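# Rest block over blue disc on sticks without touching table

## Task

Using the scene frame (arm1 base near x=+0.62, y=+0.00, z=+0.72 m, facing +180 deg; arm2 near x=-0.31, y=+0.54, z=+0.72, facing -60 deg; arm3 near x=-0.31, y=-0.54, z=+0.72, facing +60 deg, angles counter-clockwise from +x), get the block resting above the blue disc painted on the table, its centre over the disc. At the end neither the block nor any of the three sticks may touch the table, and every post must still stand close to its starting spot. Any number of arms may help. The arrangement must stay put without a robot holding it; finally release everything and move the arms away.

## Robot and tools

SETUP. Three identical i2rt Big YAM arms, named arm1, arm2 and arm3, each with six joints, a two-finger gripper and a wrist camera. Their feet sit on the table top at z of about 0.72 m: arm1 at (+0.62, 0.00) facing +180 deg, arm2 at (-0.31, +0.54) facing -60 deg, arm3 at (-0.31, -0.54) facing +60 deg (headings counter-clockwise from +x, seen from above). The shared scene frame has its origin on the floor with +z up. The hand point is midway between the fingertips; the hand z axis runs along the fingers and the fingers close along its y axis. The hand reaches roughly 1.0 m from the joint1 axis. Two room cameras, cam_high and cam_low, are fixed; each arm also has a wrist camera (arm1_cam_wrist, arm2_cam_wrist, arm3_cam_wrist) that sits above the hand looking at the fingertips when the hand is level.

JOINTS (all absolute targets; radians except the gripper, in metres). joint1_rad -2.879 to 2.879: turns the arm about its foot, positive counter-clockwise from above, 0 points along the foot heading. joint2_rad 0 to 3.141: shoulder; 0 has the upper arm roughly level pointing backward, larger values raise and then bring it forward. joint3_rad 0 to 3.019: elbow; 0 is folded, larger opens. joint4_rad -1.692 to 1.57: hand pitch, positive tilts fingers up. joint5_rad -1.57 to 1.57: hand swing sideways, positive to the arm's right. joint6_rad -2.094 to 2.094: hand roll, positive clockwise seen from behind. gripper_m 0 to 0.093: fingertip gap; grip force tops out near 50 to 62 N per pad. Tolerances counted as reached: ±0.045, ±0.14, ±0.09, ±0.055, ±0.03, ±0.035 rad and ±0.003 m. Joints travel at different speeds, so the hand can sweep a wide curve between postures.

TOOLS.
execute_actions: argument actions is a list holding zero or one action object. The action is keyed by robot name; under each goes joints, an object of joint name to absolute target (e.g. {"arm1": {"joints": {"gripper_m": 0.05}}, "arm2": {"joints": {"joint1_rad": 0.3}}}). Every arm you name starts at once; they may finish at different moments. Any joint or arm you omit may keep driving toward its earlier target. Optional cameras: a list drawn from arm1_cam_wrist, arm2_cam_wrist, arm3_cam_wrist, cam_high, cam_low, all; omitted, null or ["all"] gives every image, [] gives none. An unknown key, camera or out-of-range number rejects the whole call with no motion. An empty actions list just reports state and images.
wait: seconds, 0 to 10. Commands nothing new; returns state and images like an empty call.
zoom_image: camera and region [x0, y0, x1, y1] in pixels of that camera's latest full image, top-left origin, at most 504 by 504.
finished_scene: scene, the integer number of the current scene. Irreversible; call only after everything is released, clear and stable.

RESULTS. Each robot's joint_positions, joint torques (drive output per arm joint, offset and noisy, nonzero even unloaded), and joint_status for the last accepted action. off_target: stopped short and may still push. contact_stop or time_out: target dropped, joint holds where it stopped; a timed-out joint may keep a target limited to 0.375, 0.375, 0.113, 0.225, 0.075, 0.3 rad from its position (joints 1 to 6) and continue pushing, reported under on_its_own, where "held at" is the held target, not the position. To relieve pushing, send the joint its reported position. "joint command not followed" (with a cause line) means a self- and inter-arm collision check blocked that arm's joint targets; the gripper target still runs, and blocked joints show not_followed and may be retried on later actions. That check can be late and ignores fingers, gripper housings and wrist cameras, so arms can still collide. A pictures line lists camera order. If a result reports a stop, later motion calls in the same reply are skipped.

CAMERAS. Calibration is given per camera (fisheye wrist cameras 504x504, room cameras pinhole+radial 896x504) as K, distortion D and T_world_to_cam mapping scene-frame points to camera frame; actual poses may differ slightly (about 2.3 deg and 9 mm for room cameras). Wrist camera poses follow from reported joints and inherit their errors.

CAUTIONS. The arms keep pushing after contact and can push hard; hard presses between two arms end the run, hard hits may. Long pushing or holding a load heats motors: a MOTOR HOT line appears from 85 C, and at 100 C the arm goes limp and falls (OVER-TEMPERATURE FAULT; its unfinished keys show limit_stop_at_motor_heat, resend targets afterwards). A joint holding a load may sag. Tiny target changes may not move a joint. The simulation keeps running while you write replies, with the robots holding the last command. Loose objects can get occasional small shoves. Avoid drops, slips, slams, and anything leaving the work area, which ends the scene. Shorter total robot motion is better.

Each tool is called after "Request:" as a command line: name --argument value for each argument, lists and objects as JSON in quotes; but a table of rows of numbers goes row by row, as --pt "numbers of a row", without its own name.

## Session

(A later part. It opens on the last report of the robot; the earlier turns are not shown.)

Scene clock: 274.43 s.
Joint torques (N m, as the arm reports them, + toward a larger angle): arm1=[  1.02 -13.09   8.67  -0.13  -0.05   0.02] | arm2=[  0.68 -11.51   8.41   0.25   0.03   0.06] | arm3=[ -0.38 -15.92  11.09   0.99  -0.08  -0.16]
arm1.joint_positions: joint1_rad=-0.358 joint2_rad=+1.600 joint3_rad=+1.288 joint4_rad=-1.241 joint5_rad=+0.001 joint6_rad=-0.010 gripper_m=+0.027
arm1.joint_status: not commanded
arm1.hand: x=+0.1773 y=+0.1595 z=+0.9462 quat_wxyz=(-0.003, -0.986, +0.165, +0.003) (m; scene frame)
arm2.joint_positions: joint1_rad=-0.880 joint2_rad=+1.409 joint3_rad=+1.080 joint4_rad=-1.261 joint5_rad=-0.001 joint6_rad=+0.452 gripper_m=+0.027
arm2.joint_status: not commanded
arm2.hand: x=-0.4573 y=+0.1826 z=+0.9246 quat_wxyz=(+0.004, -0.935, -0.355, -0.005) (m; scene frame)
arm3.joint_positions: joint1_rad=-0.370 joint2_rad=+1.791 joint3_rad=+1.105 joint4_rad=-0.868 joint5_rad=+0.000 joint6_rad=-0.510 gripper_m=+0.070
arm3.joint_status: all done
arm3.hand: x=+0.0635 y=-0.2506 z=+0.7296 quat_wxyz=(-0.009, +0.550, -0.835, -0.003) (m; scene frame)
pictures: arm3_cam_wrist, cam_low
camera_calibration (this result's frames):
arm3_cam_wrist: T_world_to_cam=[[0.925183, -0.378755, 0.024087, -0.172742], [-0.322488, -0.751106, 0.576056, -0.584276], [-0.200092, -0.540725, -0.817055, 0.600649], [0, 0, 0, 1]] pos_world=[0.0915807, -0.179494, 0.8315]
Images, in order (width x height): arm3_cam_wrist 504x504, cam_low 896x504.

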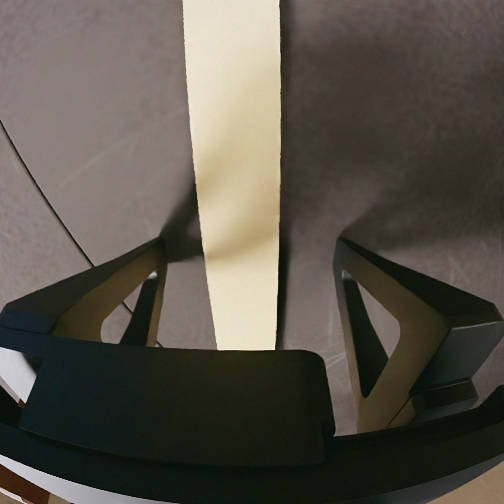

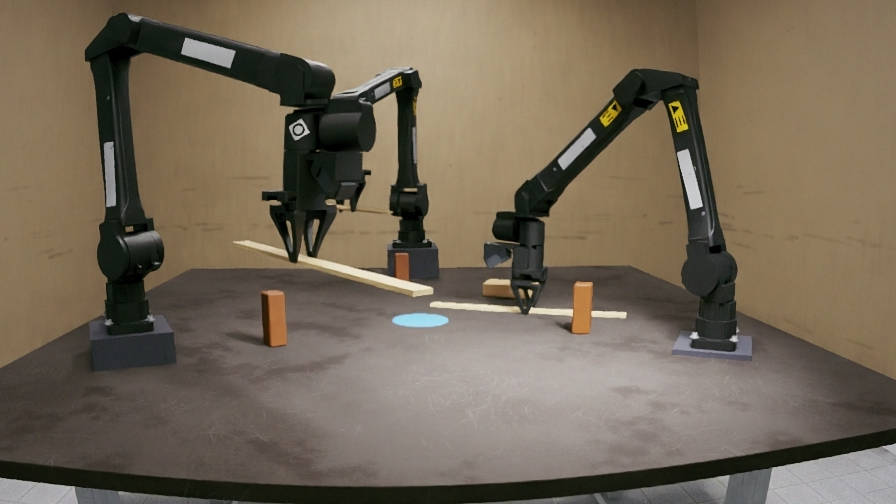

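Request:
execute_actions --actions '[{"arm3":{"joints":{"joint2_rad":1.82,"gripper_m":0.045}}}]' --cameras '[]'

Request:
execute_actions --actions '[{"arm3":{"joints":{"gripper_m":0.02}}}]' --cameras '[]'

Request:
execute_actions --actions '[{"arm3":{"joints":{"joint2_rad":1.3,"joint3_rad":1.15,"joint4_rad":-1.4}}}]' --cameras '["cam_high","cam_low"]'

Scene clock: 283.27 s.
Joint torques (N m, as the arm reports them, + toward a larger angle): arm1=[  1.08 -12.96   8.65  -0.12  -0.05   0.02] | arm2=[  0.75 -11.52   8.43   0.23   0.04   0.07] | arm3=[ -0.23 -14.9   11.09   1.01  -0.08  -0.16]
arm1.joint_positions: joint1_rad=-0.358 joint2_rad=+1.600 joint3_rad=+1.288 joint4_rad=-1.241 joint5_rad=+0.001 joint6_rad=-0.010 gripper_m=+0.027
arm1.joint_status: not commanded
arm1.hand: x=+0.1773 y=+0.1595 z=+0.9462 quat_wxyz=(-0.003, -0.986, +0.165, +0.003) (m; scene frame)
arm2.joint_positions: joint1_rad=-0.880 joint2_rad=+1.409 joint3_rad=+1.080 joint4_rad=-1.261 joint5_rad=-0.001 joint6_rad=+0.452 gripper_m=+0.027
arm2.joint_status: not commanded
arm2.hand: x=-0.4573 y=+0.1826 z=+0.9246 quat_wxyz=(+0.004, -0.935, -0.355, -0.005) (m; scene frame)
arm3.joint_positions: joint1_rad=-0.370 joint2_rad=+1.791 joint3_rad=+1.105 joint4_rad=-0.868 joint5_rad=+0.000 joint6_rad=-0.510 gripper_m=+0.045
arm3.joint_status: all done
arm3.hand: x=+0.0635 y=-0.2506 z=+0.7296 quat_wxyz=(-0.009, +0.550, -0.835, -0.003) (m; scene frame)
pictures: none
No camera images: the call's "cameras" was empty. Leave "cameras" out to get every camera's image.

Scene clock: 283.77 s.
Joint torques (N m, as the arm reports them, + toward a larger angle): arm1=[  1.   -12.91   8.62  -0.14  -0.05   0.03] | arm2=[  0.7  -11.56   8.43   0.27   0.04   0.06] | arm3=[ -0.3  -14.87  11.07   0.96  -0.07  -0.15]
arm1.joint_positions: joint1_rad=-0.358 joint2_rad=+1.600 joint3_rad=+1.288 joint4_rad=-1.241 joint5_rad=+0.001 joint6_rad=-0.010 gripper_m=+0.027
arm1.joint_status: not commanded
arm1.hand: x=+0.1773 y=+0.1595 z=+0.9462 quat_wxyz=(-0.003, -0.986, +0.165, +0.003) (m; scene frame)
arm2.joint_positions: joint1_rad=-0.880 joint2_rad=+1.409 joint3_rad=+1.080 joint4_rad=-1.261 joint5_rad=-0.001 joint6_rad=+0.452 gripper_m=+0.027
arm2.joint_status: not commanded
arm2.hand: x=-0.4573 y=+0.1826 z=+0.9246 quat_wxyz=(+0.004, -0.935, -0.355, -0.005) (m; scene frame)
arm3.joint_positions: joint1_rad=-0.370 joint2_rad=+1.792 joint3_rad=+1.105 joint4_rad=-0.868 joint5_rad=+0.000 joint6_rad=-0.510 gripper_m=+0.027
arm3.joint_status: gripper_m off_target (ended at +0.027, target +0.020)
arm3.hand: x=+0.0635 y=-0.2506 z=+0.7293 quat_wxyz=(-0.009, +0.550, -0.835, -0.003) (m; scene frame)
pictures: none
No camera images: the call's "cameras" was empty. Leave "cameras" out to get every camera's image.

Scene clock: 285.07 s.
Joint torques (N m, as the arm reports them, + toward a larger angle): arm1=[  0.92 -12.94   8.6   -0.11  -0.04   0.01] | arm2=[  0.67 -11.51   8.41   0.23   0.03   0.07] | arm3=[-0.27 -9.46 13.05 -0.1  -0.07 -0.17]
arm1.joint_positions: joint1_rad=-0.358 joint2_rad=+1.600 joint3_rad=+1.288 joint4_rad=-1.241 joint5_rad=+0.001 joint6_rad=-0.010 gripper_m=+0.027
arm1.joint_status: not commanded
arm1.hand: x=+0.1773 y=+0.1595 z=+0.9462 quat_wxyz=(-0.003, -0.986, +0.165, +0.003) (m; scene frame)
arm2.joint_positions: joint1_rad=-0.880 joint2_rad=+1.409 joint3_rad=+1.080 joint4_rad=-1.261 joint5_rad=-0.001 joint6_rad=+0.452 gripper_m=+0.027
arm2.joint_status: not commanded
arm2.hand: x=-0.4573 y=+0.1826 z=+0.9246 quat_wxyz=(+0.004, -0.935, -0.355, -0.005) (m; scene frame)
arm3.joint_positions: joint1_rad=-0.370 joint2_rad=+1.284 joint3_rad=+1.105 joint4_rad=-1.388 joint5_rad=+0.000 joint6_rad=-0.510 gripper_m=+0.027
arm3.joint_status: all done
arm3.hand: x=-0.0267 y=-0.3209 z=+0.9311 quat_wxyz=(-0.003, +0.550, -0.835, -0.002) (m; scene frame)
pictures: cam_high, cam_low
Images, in order (width x height): cam_high 896x504, cam_low 896x504.

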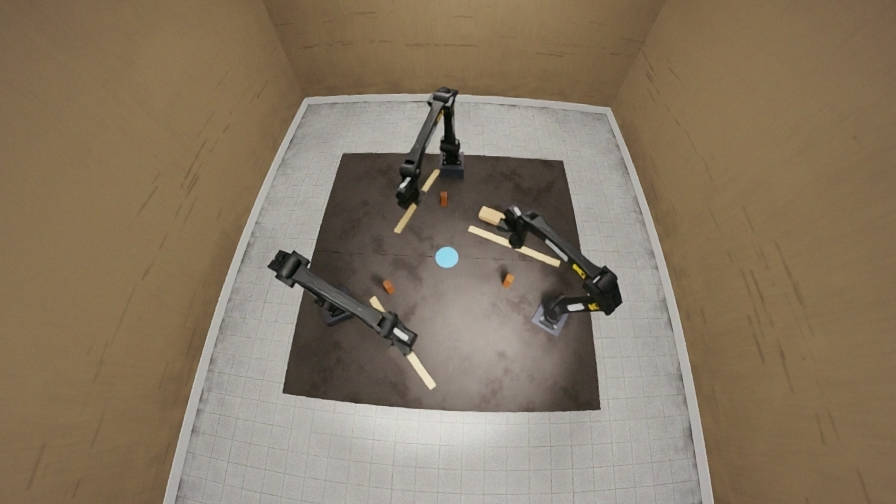

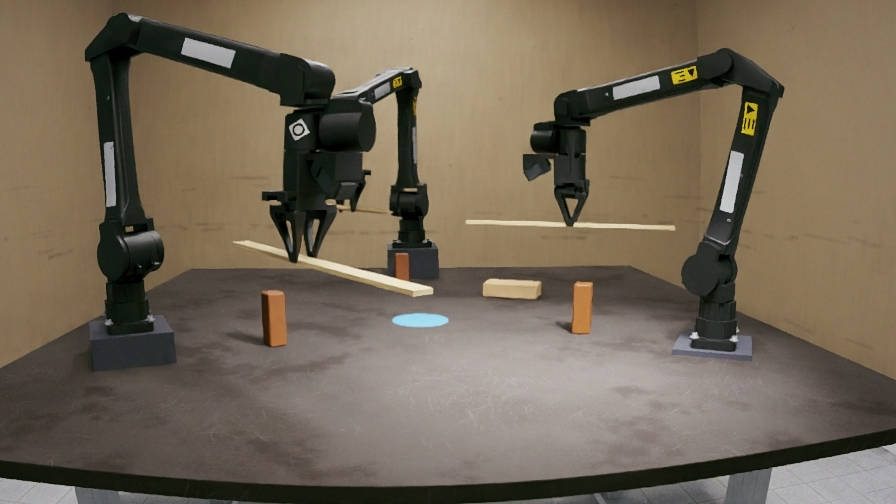

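Request:
execute_actions --actions '[{"arm1":{"joints":{"joint1_rad":0.03,"joint2_rad":1.635,"joint3_rad":1.2,"joint4_rad":-0.97,"joint6_rad":-0.17}},"arm3":{"joints":{"joint1_rad":-0.8}}}]' --cameras '["arm1_cam_wrist","cam_high","cam_low"]'

Request:
zoom_image --camera "cam_high" --region '[370, 150, 530, 310]'

Scene clock: 312.33 s.
Joint torques (N m, as the arm reports them, + toward a larger angle): arm1=[ -0.53 -13.47   8.64   1.04   0.03  -0.24] | arm2=[  0.73 -11.49   8.4    0.27   0.02   0.06] | arm3=[ 0.23 -9.74 13.02 -0.08 -0.1  -0.15]
arm1.joint_positions: joint1_rad=+0.043 joint2_rad=+1.643 joint3_rad=+1.187 joint4_rad=-0.983 joint5_rad=-0.002 joint6_rad=-0.160 gripper_m=+0.027
arm1.joint_status: all done
arm1.hand: x=+0.1276 y=-0.0275 z=+0.8951 quat_wxyz=(-0.003, -0.992, -0.108, +0.062) (m; scene frame)
arm2.joint_positions: joint1_rad=-0.880 joint2_rad=+1.409 joint3_rad=+1.080 joint4_rad=-1.261 joint5_rad=-0.001 joint6_rad=+0.452 gripper_m=+0.027
arm2.joint_status: not commanded
arm2.hand: x=-0.4573 y=+0.1826 z=+0.9246 quat_wxyz=(+0.004, -0.935, -0.355, -0.005) (m; scene frame)
arm3.joint_positions: joint1_rad=-0.804 joint2_rad=+1.284 joint3_rad=+1.105 joint4_rad=-1.388 joint5_rad=+0.000 joint6_rad=-0.510 gripper_m=+0.027
arm3.joint_status: all done
arm3.hand: x=+0.0383 y=-0.4600 z=+0.9304 quat_wxyz=(-0.002, +0.358, -0.934, -0.002) (m; scene frame)
pictures: arm1_cam_wrist, cam_high, cam_low
camera_calibration (this result's frames):
arm1_cam_wrist: T_world_to_cam=[[-0.223308, 0.974733, 0.00543335, 0.0502917], [0.850703, 0.192166, 0.489262, -0.537528], [0.475855, 0.113878, -0.87212, 0.842589], [0, 0, 0, 1]] pos_world=[0.0675568, -0.0416789, 0.997557]
Images, in order (width x height): arm1_cam_wrist 504x504, cam_high 896x504, cam_low 896x504.

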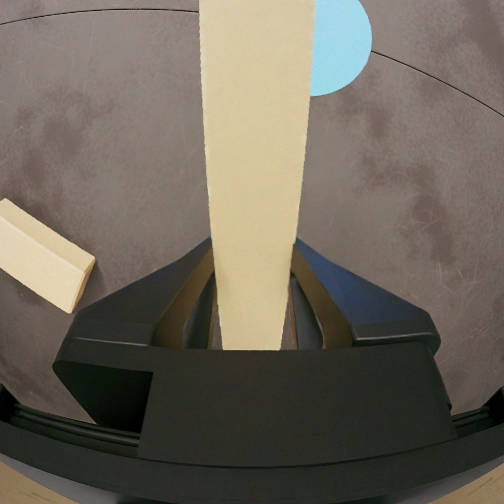

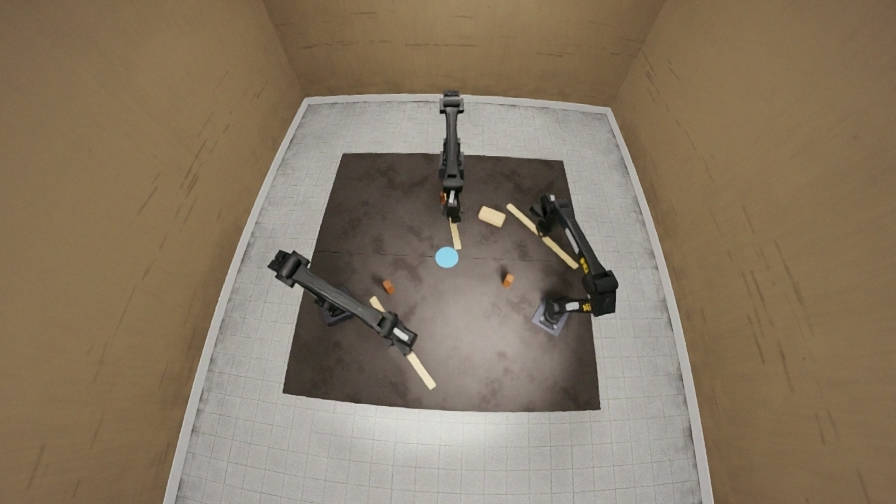

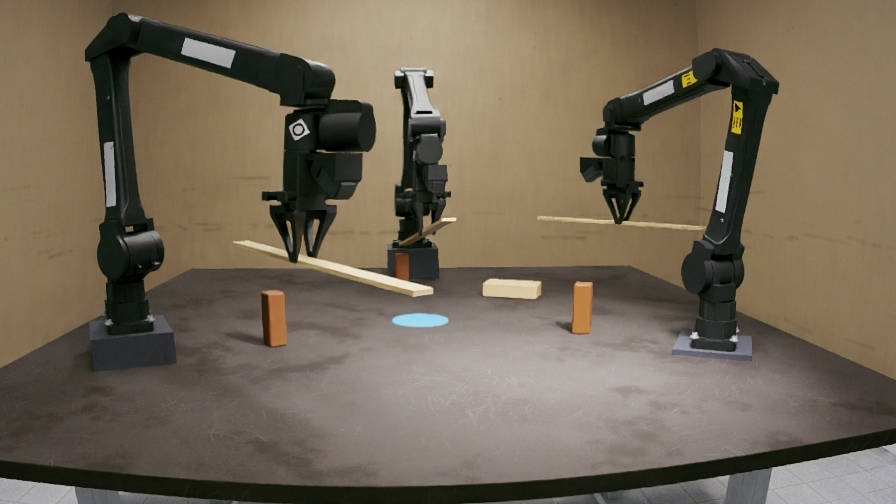

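Region (370, 150, 530, 310) of cam_high's 896x504 image, scaled by 3.150, with more detail than that image has.

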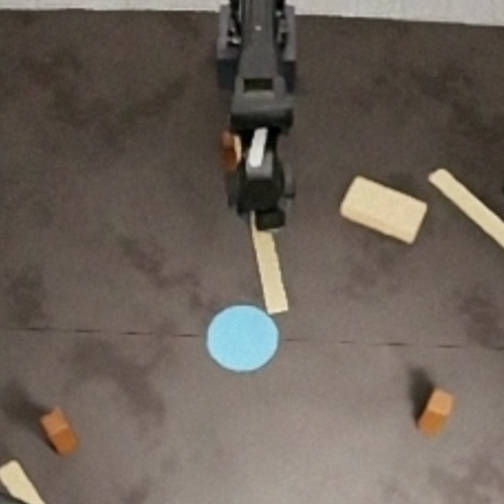

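Request:
zoom_image --camera "cam_low" --region '[370, 190, 480, 300]'

Region (370, 190, 480, 300) of cam_low's 896x504 image, scaled by 4.582, with more detail than that image has.

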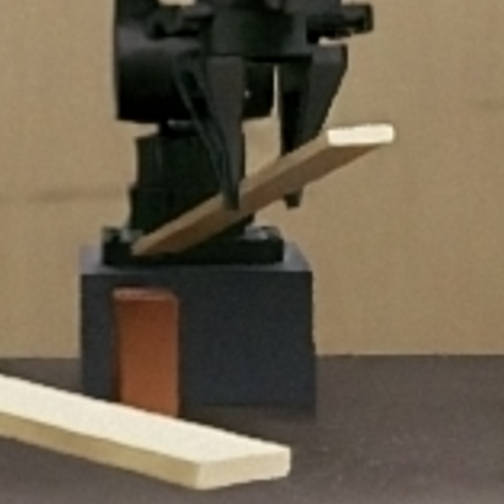

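Request:
execute_actions --actions '[{"arm1":{"joints":{"joint1_rad":0.003,"joint2_rad":1.695,"joint4_rad":-0.925}}}]' --cameras '["arm1_cam_wrist","cam_high","cam_low"]'

Request:
zoom_image --camera "cam_low" --region '[370, 190, 480, 300]'

Request:
zoom_image --camera "cam_high" --region '[370, 150, 530, 310]'

Scene clock: 337.67 s.
Joint torques (N m, as the arm reports them, + toward a larger angle): arm1=[ -0.01 -14.18   8.43   1.13   0.05  -0.21] | arm2=[  0.77 -11.53   8.43   0.26   0.02   0.06] | arm3=[ 0.52 -9.74 13.   -0.14 -0.09 -0.15]
arm1.joint_positions: joint1_rad=+0.011 joint2_rad=+1.694 joint3_rad=+1.187 joint4_rad=-0.938 joint5_rad=-0.002 joint6_rad=-0.160 gripper_m=+0.027
arm1.joint_status: all done
arm1.hand: x=+0.1190 y=-0.0122 z=+0.8721 quat_wxyz=(-0.003, -0.994, -0.093, +0.059) (m; scene frame)
arm2.joint_positions: joint1_rad=-0.880 joint2_rad=+1.409 joint3_rad=+1.080 joint4_rad=-1.261 joint5_rad=-0.001 joint6_rad=+0.452 gripper_m=+0.027
arm2.joint_status: not commanded
arm2.hand: x=-0.4573 y=+0.1826 z=+0.9246 quat_wxyz=(+0.004, -0.935, -0.355, -0.005) (m; scene frame)
arm3.joint_positions: joint1_rad=-0.804 joint2_rad=+1.284 joint3_rad=+1.105 joint4_rad=-1.388 joint5_rad=+0.000 joint6_rad=-0.510 gripper_m=+0.027
arm3.joint_status: not commanded
arm3.hand: x=+0.0383 y=-0.4600 z=+0.9304 quat_wxyz=(-0.002, +0.358, -0.934, -0.002) (m; scene frame)
pictures: arm1_cam_wrist, cam_high, cam_low
camera_calibration (this result's frames):
arm1_cam_wrist: T_world_to_cam=[[-0.192447, 0.981296, 0.0046281, 0.030686], [0.852982, 0.164947, 0.495191, -0.527639], [0.485166, 0.0992459, -0.868772, 0.820755], [0, 0, 0, 1]] pos_world=[0.057769, -0.0245361, 0.974189]
Images, in order (width x height): arm1_cam_wrist 504x504, cam_high 896x504, cam_low 896x504.

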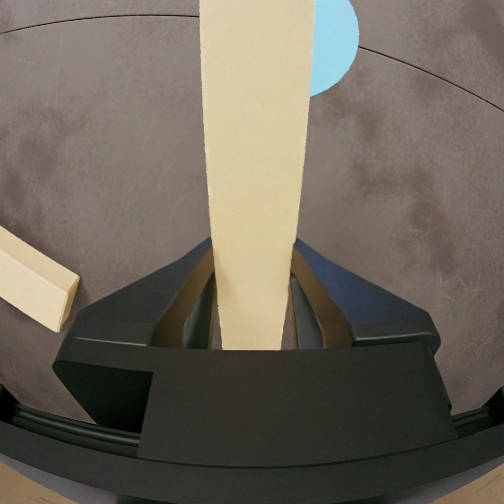

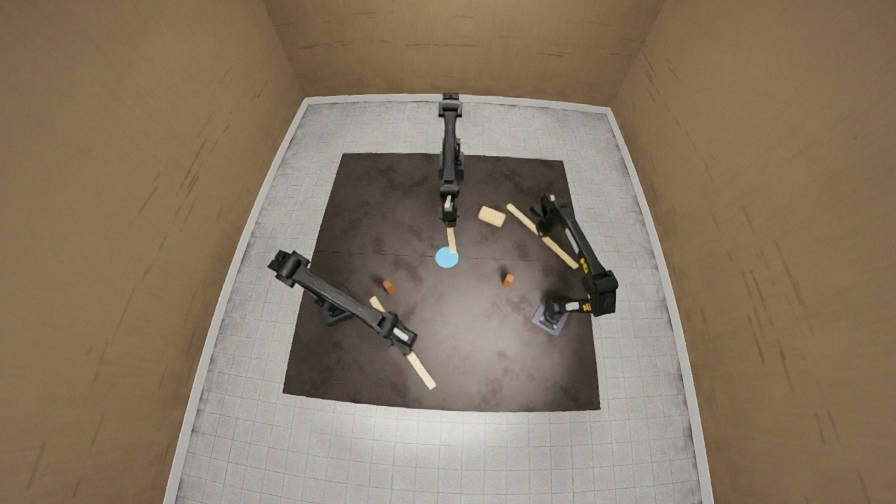

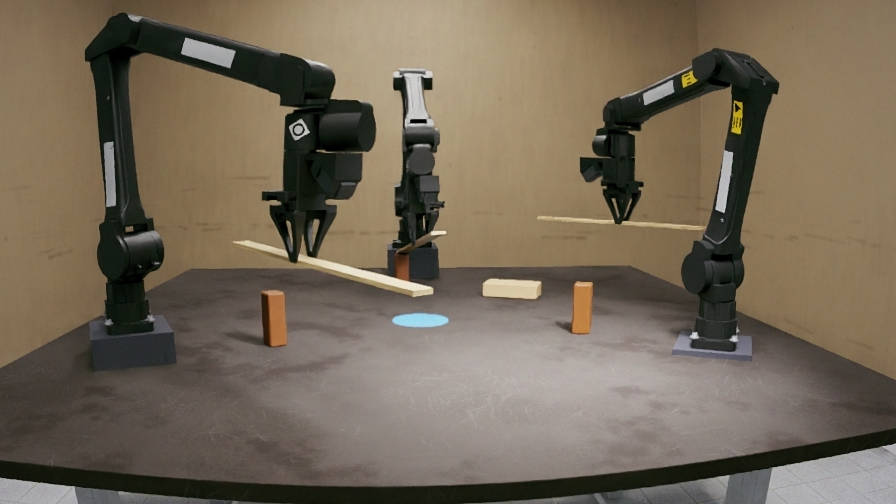

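Region (370, 190, 480, 300) of cam_low's 896x504 image, scaled by 4.582, with more detail than that image has.

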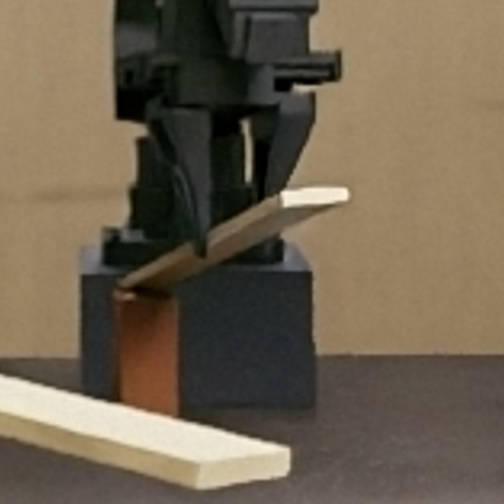

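Region (370, 150, 530, 310) of cam_high's 896x504 image, scaled by 3.150, with more detail than that image has.

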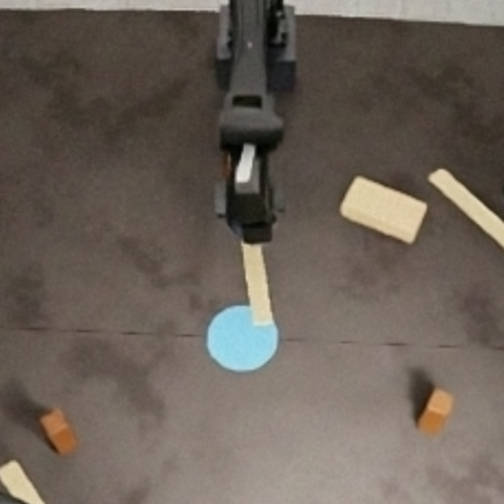

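Request:
execute_actions --actions '[{"arm2":{"joints":{"joint1_rad":0.0,"joint2_rad":1.18,"joint3_rad":0.92,"joint4_rad":-1.09,"joint6_rad":-0.22}}}]' --cameras '["arm2_cam_wrist","cam_high","cam_low"]'

Scene clock: 361.77 s.
Joint torques (N m, as the arm reports them, + toward a larger angle): arm1=[ -0.02 -13.52   8.29   1.13   0.03  -0.2 ] | arm2=[ 1.77 -7.9   7.35  1.43 -0.03 -0.12] | arm3=[ 0.46 -9.65 13.03 -0.11 -0.09 -0.16]
arm1.joint_positions: joint1_rad=+0.011 joint2_rad=+1.694 joint3_rad=+1.187 joint4_rad=-0.938 joint5_rad=-0.002 joint6_rad=-0.160 gripper_m=+0.027
arm1.joint_status: not commanded
arm1.hand: x=+0.1190 y=-0.0122 z=+0.8721 quat_wxyz=(-0.003, -0.994, -0.093, +0.059) (m; scene frame)
arm2.joint_positions: joint1_rad=-0.006 joint2_rad=+1.182 joint3_rad=+0.922 joint4_rad=-1.100 joint5_rad=-0.001 joint6_rad=-0.211 gripper_m=+0.027
arm2.joint_status: all done
arm2.hand: x=-0.1427 y=+0.2173 z=+0.9464 quat_wxyz=(-0.085, -0.422, -0.900, +0.066) (m; scene frame)
arm3.joint_positions: joint1_rad=-0.804 joint2_rad=+1.284 joint3_rad=+1.105 joint4_rad=-1.388 joint5_rad=+0.000 joint6_rad=-0.510 gripper_m=+0.027
arm3.joint_status: not commanded
arm3.hand: x=+0.0383 y=-0.4600 z=+0.9304 quat_wxyz=(-0.002, +0.358, -0.934, -0.002) (m; scene frame)
pictures: arm2_cam_wrist, cam_high, cam_low
camera_calibration (this result's frames):
arm2_cam_wrist: T_world_to_cam=[[-0.767785, -0.63877, 0.049782, -0.0151478], [-0.568373, 0.714908, 0.407257, -0.622254], [-0.295734, 0.284392, -0.911956, 0.88429], [0, 0, 0, 1]] pos_world=[-0.103788, 0.183694, 1.06061]
Images, in order (width x height): arm2_cam_wrist 504x504, cam_high 896x504, cam_low 896x504.

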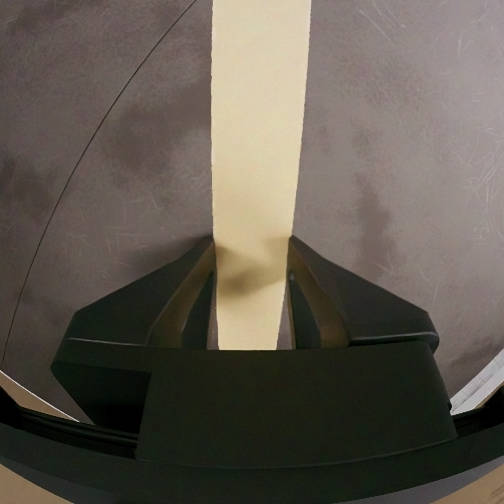

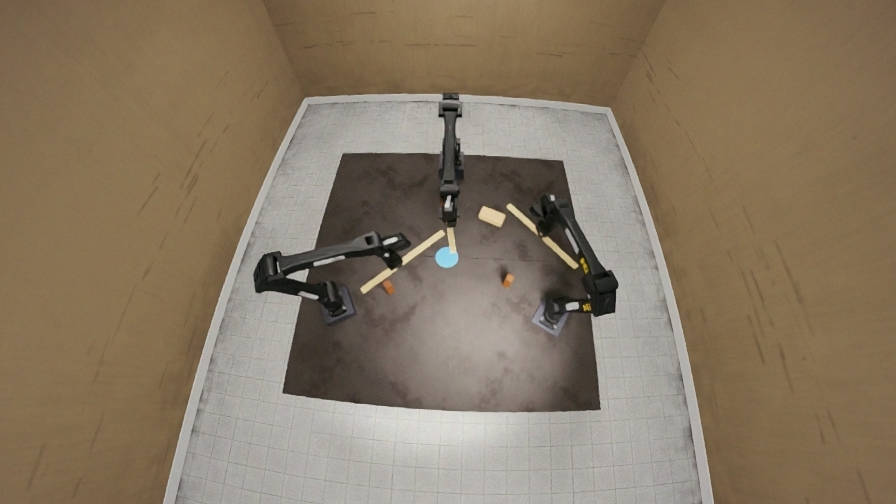

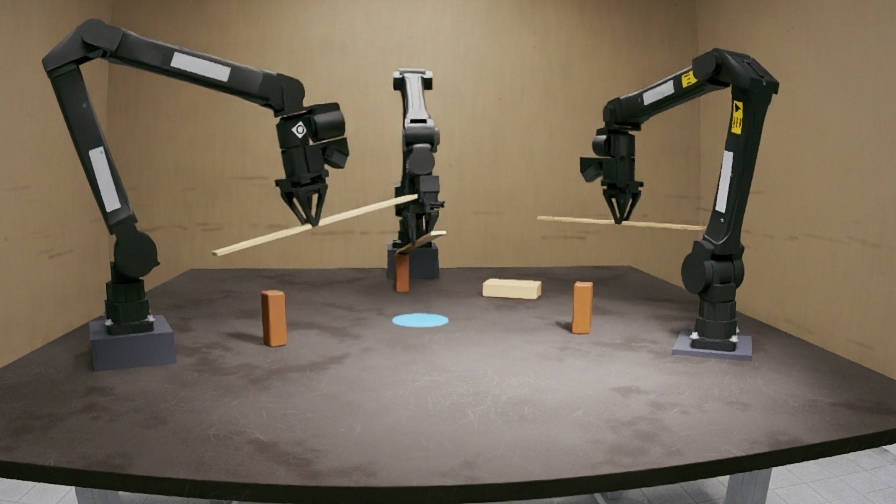

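Request:
execute_actions --actions '[{"arm2":{"joints":{"joint2_rad":1.225,"joint3_rad":0.845,"joint4_rad":-0.97}}}]' --cameras '[]'

Request:
execute_actions --actions '[{"arm2":{"joints":{"joint2_rad":1.42,"joint3_rad":1.01,"joint4_rad":-0.918}}}]' --cameras '["arm1_cam_wrist","cam_high","cam_low"]'

Request:
zoom_image --camera "cam_low" --region '[230, 170, 480, 350]'

Request:
zoom_image --camera "cam_high" --region '[370, 200, 480, 310]'

Scene clock: 376.60 s.
Joint torques (N m, as the arm reports them, + toward a larger angle): arm1=[  0.08 -13.54   8.27   1.09   0.05  -0.21] | arm2=[ 1.94 -9.3   7.73  1.53 -0.04 -0.11] | arm3=[ 0.31 -9.66 13.02 -0.15 -0.1  -0.15]
arm1.joint_positions: joint1_rad=+0.011 joint2_rad=+1.694 joint3_rad=+1.187 joint4_rad=-0.938 joint5_rad=-0.002 joint6_rad=-0.160 gripper_m=+0.027
arm1.joint_status: not commanded
arm1.hand: x=+0.1190 y=-0.0122 z=+0.8721 quat_wxyz=(-0.003, -0.994, -0.093, +0.059) (m; scene frame)
arm2.joint_positions: joint1_rad=-0.006 joint2_rad=+1.237 joint3_rad=+0.837 joint4_rad=-0.985 joint5_rad=-0.001 joint6_rad=-0.211 gripper_m=+0.027
arm2.joint_status: all done
arm2.hand: x=-0.1439 y=+0.2193 z=+0.8980 quat_wxyz=(-0.075, -0.423, -0.901, +0.059) (m; scene frame)
arm3.joint_positions: joint1_rad=-0.804 joint2_rad=+1.284 joint3_rad=+1.105 joint4_rad=-1.388 joint5_rad=+0.000 joint6_rad=-0.510 gripper_m=+0.027
arm3.joint_status: not commanded
arm3.hand: x=+0.0383 y=-0.4600 z=+0.9304 quat_wxyz=(-0.002, +0.358, -0.934, -0.002) (m; scene frame)
pictures: none
No camera images: the call's "cameras" was empty. Leave "cameras" out to get every camera's image.

Scene clock: 377.50 s.
Joint torques (N m, as the arm reports them, + toward a larger angle): arm1=[ -0.1  -13.98   8.31   1.12   0.03  -0.18] | arm2=[  2.3  -12.16  10.44   1.23  -0.04  -0.11] | arm3=[ 0.28 -9.67 13.03 -0.13 -0.09 -0.14]
arm1.joint_positions: joint1_rad=+0.011 joint2_rad=+1.694 joint3_rad=+1.187 joint4_rad=-0.938 joint5_rad=-0.002 joint6_rad=-0.162 gripper_m=+0.027
arm1.joint_status: not commanded
arm1.hand: x=+0.1190 y=-0.0122 z=+0.8721 quat_wxyz=(-0.003, -0.994, -0.094, +0.059) (m; scene frame)
arm2.joint_positions: joint1_rad=-0.006 joint2_rad=+1.433 joint3_rad=+0.960 joint4_rad=-0.925 joint5_rad=-0.001 joint6_rad=-0.213 gripper_m=+0.027
arm2.joint_status: all done
arm2.hand: x=-0.1160 y=+0.1657 z=+0.8770 quat_wxyz=(-0.070, -0.422, -0.902, +0.055) (m; scene frame)
arm3.joint_positions: joint1_rad=-0.804 joint2_rad=+1.284 joint3_rad=+1.105 joint4_rad=-1.388 joint5_rad=+0.000 joint6_rad=-0.510 gripper_m=+0.027
arm3.joint_status: not commanded
arm3.hand: x=+0.0383 y=-0.4600 z=+0.9304 quat_wxyz=(-0.002, +0.358, -0.934, -0.002) (m; scene frame)
pictures: arm1_cam_wrist, cam_high, cam_low
camera_calibration (this result's frames):
arm1_cam_wrist: T_world_to_cam=[[-0.194306, 0.980929, 0.00485073, 0.0307084], [0.852683, 0.166454, 0.495202, -0.527594], [0.48495, 0.100357, -0.868764, 0.820788], [0, 0, 0, 1]] pos_world=[0.0577956, -0.0246745, 0.974188]
Images, in order (width x height): arm1_cam_wrist 504x504, cam_high 896x504, cam_low 896x504.

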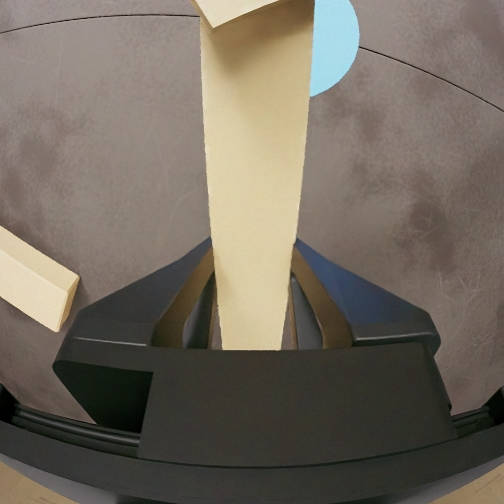

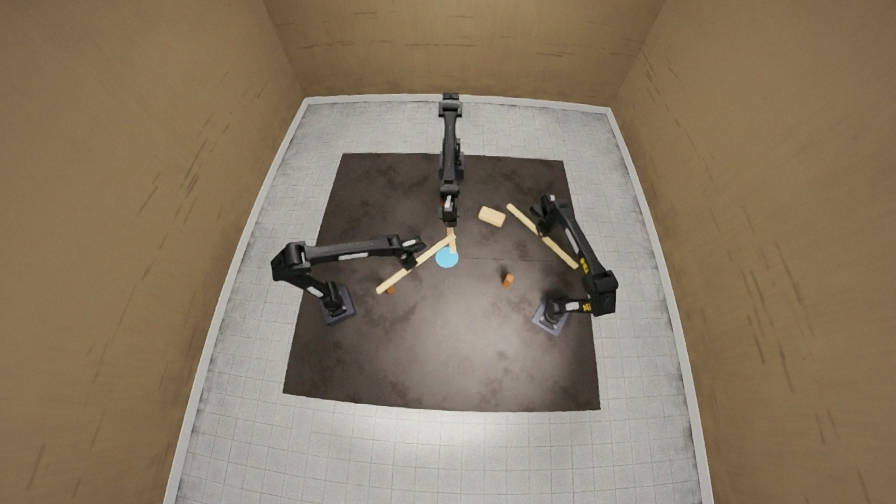

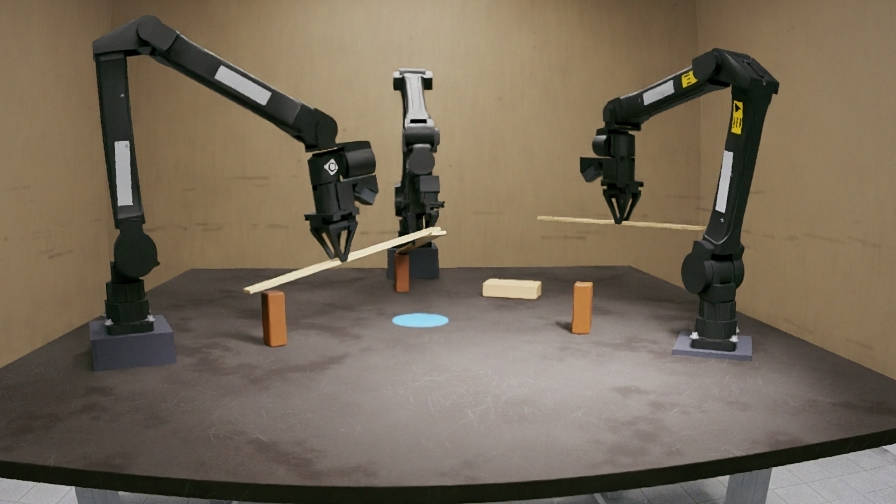

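Region (230, 170, 480, 350) of cam_low's 896x504 image, scaled by 2.016, with more detail than that image has; it fills the top 363 rows of this view, and the rest is white.

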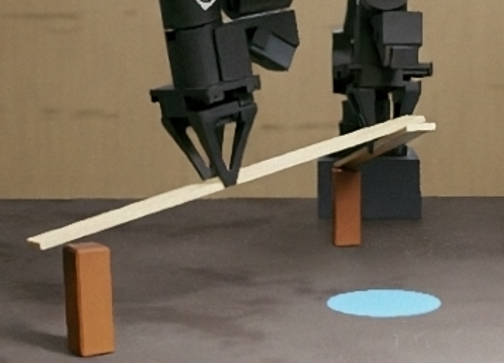

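Region (370, 200, 480, 310) of cam_high's 896x504 image, scaled by 4.582, with more detail than that image has.

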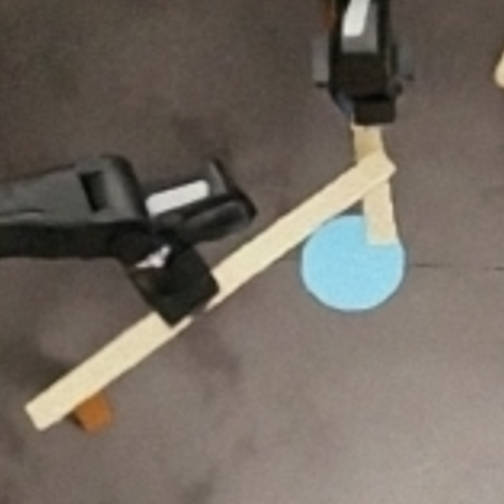

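Request:
execute_actions --actions '[{"arm2":{"joints":{"joint1_rad":0.05,"joint2_rad":1.475,"joint3_rad":1.085}}}]' --cameras '["arm1_cam_wrist","cam_high","cam_low"]'

Request:
zoom_image --camera "cam_low" --region '[230, 170, 480, 350]'

Request:
zoom_image --camera "cam_high" --region '[370, 200, 480, 310]'

Scene clock: 393.83 s.
Joint torques (N m, as the arm reports them, + toward a larger angle): arm1=[ -0.24 -13.6    8.22   1.13   0.04  -0.18] | arm2=[  2.74 -12.76  10.7    1.24  -0.02  -0.11] | arm3=[ 0.37 -9.59 13.   -0.13 -0.1  -0.15]
arm1.joint_positions: joint1_rad=+0.011 joint2_rad=+1.694 joint3_rad=+1.187 joint4_rad=-0.938 joint5_rad=-0.002 joint6_rad=-0.162 gripper_m=+0.027
arm1.joint_status: not commanded
arm1.hand: x=+0.1190 y=-0.0122 z=+0.8721 quat_wxyz=(-0.003, -0.994, -0.094, +0.059) (m; scene frame)
arm2.joint_positions: joint1_rad=+0.044 joint2_rad=+1.478 joint3_rad=+1.032 joint4_rad=-0.925 joint5_rad=-0.001 joint6_rad=-0.213 gripper_m=+0.027
arm2.joint_status: all done
arm2.hand: x=-0.0830 y=+0.1516 z=+0.8865 quat_wxyz=(-0.082, -0.399, -0.911, +0.061) (m; scene frame)
arm3.joint_positions: joint1_rad=-0.804 joint2_rad=+1.284 joint3_rad=+1.105 joint4_rad=-1.388 joint5_rad=+0.000 joint6_rad=-0.510 gripper_m=+0.027
arm3.joint_status: not commanded
arm3.hand: x=+0.0383 y=-0.4600 z=+0.9304 quat_wxyz=(-0.002, +0.358, -0.934, -0.002) (m; scene frame)
pictures: arm1_cam_wrist, cam_high, cam_low
camera_calibration (this result's frames):
arm1_cam_wrist: T_world_to_cam=[[-0.194306, 0.980929, 0.00485073, 0.0307084], [0.852683, 0.166454, 0.495202, -0.527594], [0.48495, 0.100357, -0.868764, 0.820788], [0, 0, 0, 1]] pos_world=[0.0577956, -0.0246745, 0.974188]
Images, in order (width x height): arm1_cam_wrist 504x504, cam_high 896x504, cam_low 896x504.

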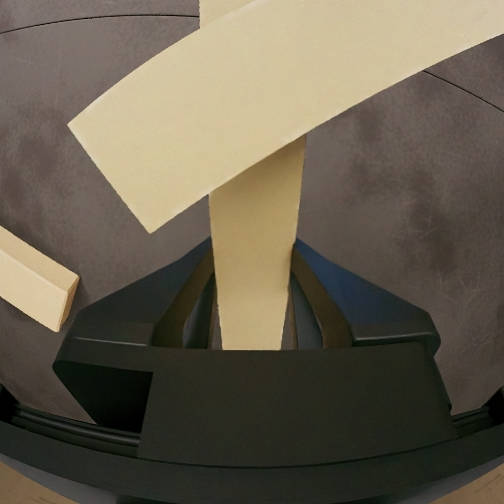

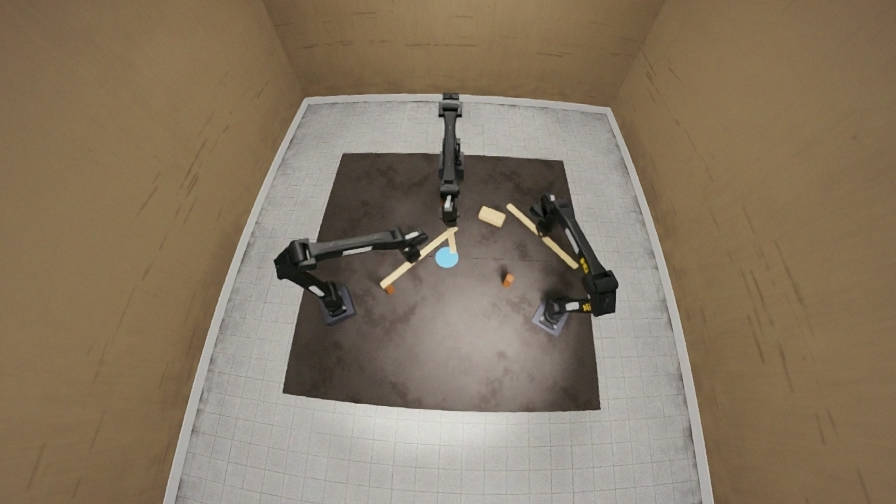

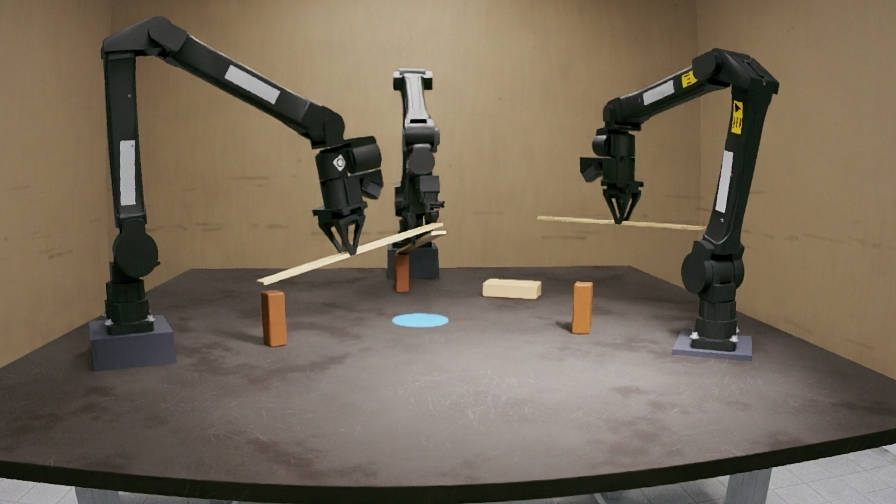

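Region (230, 170, 480, 350) of cam_low's 896x504 image, scaled by 2.016, with more detail than that image has; it fills the top 363 rows of this view, and the rest is white.

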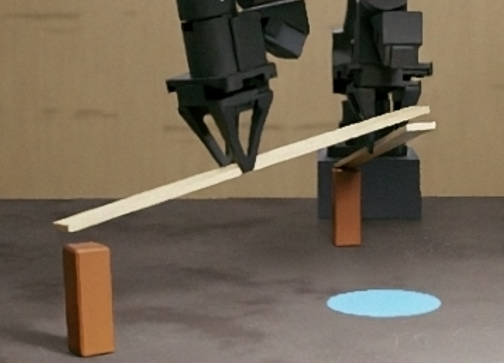

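Region (370, 200, 480, 310) of cam_high's 896x504 image, scaled by 4.582, with more detail than that image has.

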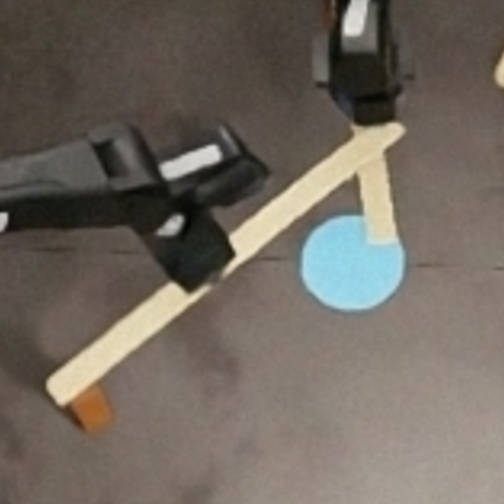

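Request:
execute_actions --actions '[{"arm2":{"joints":{"joint3_rad":1.0,"joint4_rad":-0.89}}}]' --cameras '["arm1_cam_wrist","cam_high","cam_low"]'

Request:
zoom_image --camera "cam_low" --region '[230, 170, 480, 350]'

Request:
zoom_image --camera "cam_high" --region '[370, 200, 480, 310]'

Scene clock: 408.90 s.
Joint torques (N m, as the arm reports them, + toward a larger angle): arm1=[ -0.38 -13.59   8.39   1.09   0.05  -0.19] | arm2=[  1.84 -12.03   7.14   1.45  -0.03  -0.09] | arm3=[ 0.31 -9.59 13.01 -0.13 -0.09 -0.15]
arm1.joint_positions: joint1_rad=+0.011 joint2_rad=+1.694 joint3_rad=+1.187 joint4_rad=-0.938 joint5_rad=-0.002 joint6_rad=-0.162 gripper_m=+0.027
arm1.joint_status: not commanded
arm1.hand: x=+0.1190 y=-0.0122 z=+0.8721 quat_wxyz=(-0.003, -0.994, -0.094, +0.059) (m; scene frame)
arm2.joint_positions: joint1_rad=+0.044 joint2_rad=+1.478 joint3_rad=+0.996 joint4_rad=-0.901 joint5_rad=-0.001 joint6_rad=-0.213 gripper_m=+0.027
arm2.joint_status: all done
arm2.hand: x=-0.0876 y=+0.1593 z=+0.8737 quat_wxyz=(-0.077, -0.399, -0.912, +0.058) (m; scene frame)
arm3.joint_positions: joint1_rad=-0.804 joint2_rad=+1.284 joint3_rad=+1.105 joint4_rad=-1.388 joint5_rad=+0.000 joint6_rad=-0.510 gripper_m=+0.027
arm3.joint_status: not commanded
arm3.hand: x=+0.0383 y=-0.4600 z=+0.9304 quat_wxyz=(-0.002, +0.358, -0.934, -0.002) (m; scene frame)
pictures: arm1_cam_wrist, cam_high, cam_low
camera_calibration (this result's frames):
arm1_cam_wrist: T_world_to_cam=[[-0.194306, 0.980929, 0.00485073, 0.0307084], [0.852683, 0.166454, 0.495202, -0.527594], [0.48495, 0.100357, -0.868764, 0.820788], [0, 0, 0, 1]] pos_world=[0.0577956, -0.0246745, 0.974188]
Images, in order (width x height): arm1_cam_wrist 504x504, cam_high 896x504, cam_low 896x504.

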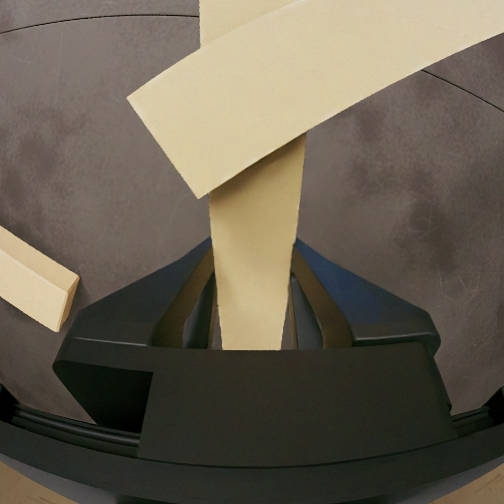

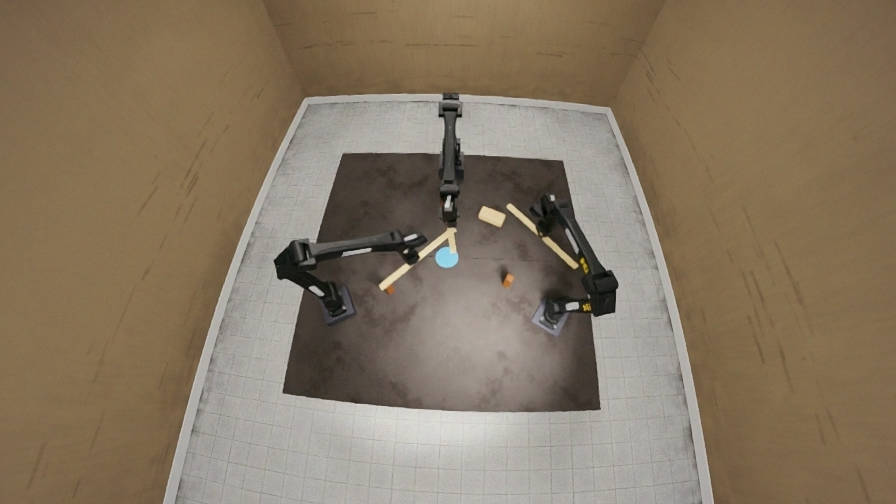

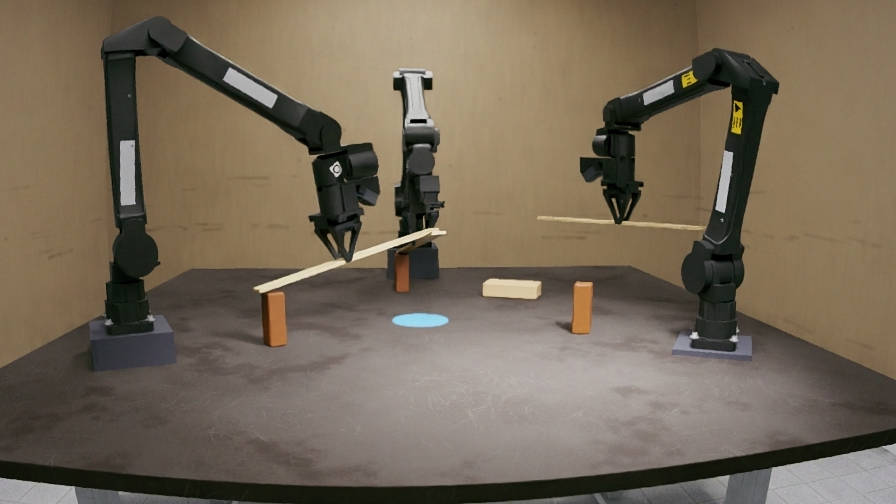

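Region (230, 170, 480, 350) of cam_low's 896x504 image, scaled by 2.016, with more detail than that image has; it fills the top 363 rows of this view, and the rest is white.

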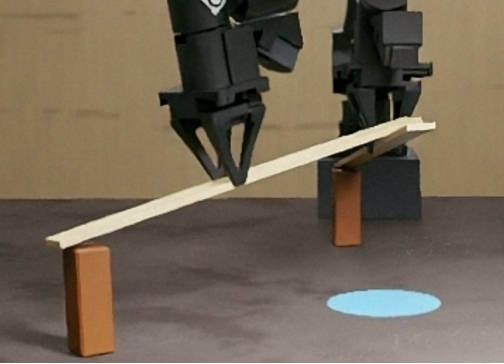

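Region (370, 200, 480, 310) of cam_high's 896x504 image, scaled by 4.582, with more detail than that image has.

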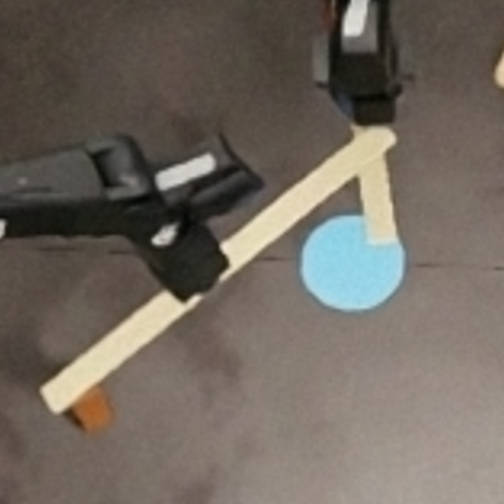

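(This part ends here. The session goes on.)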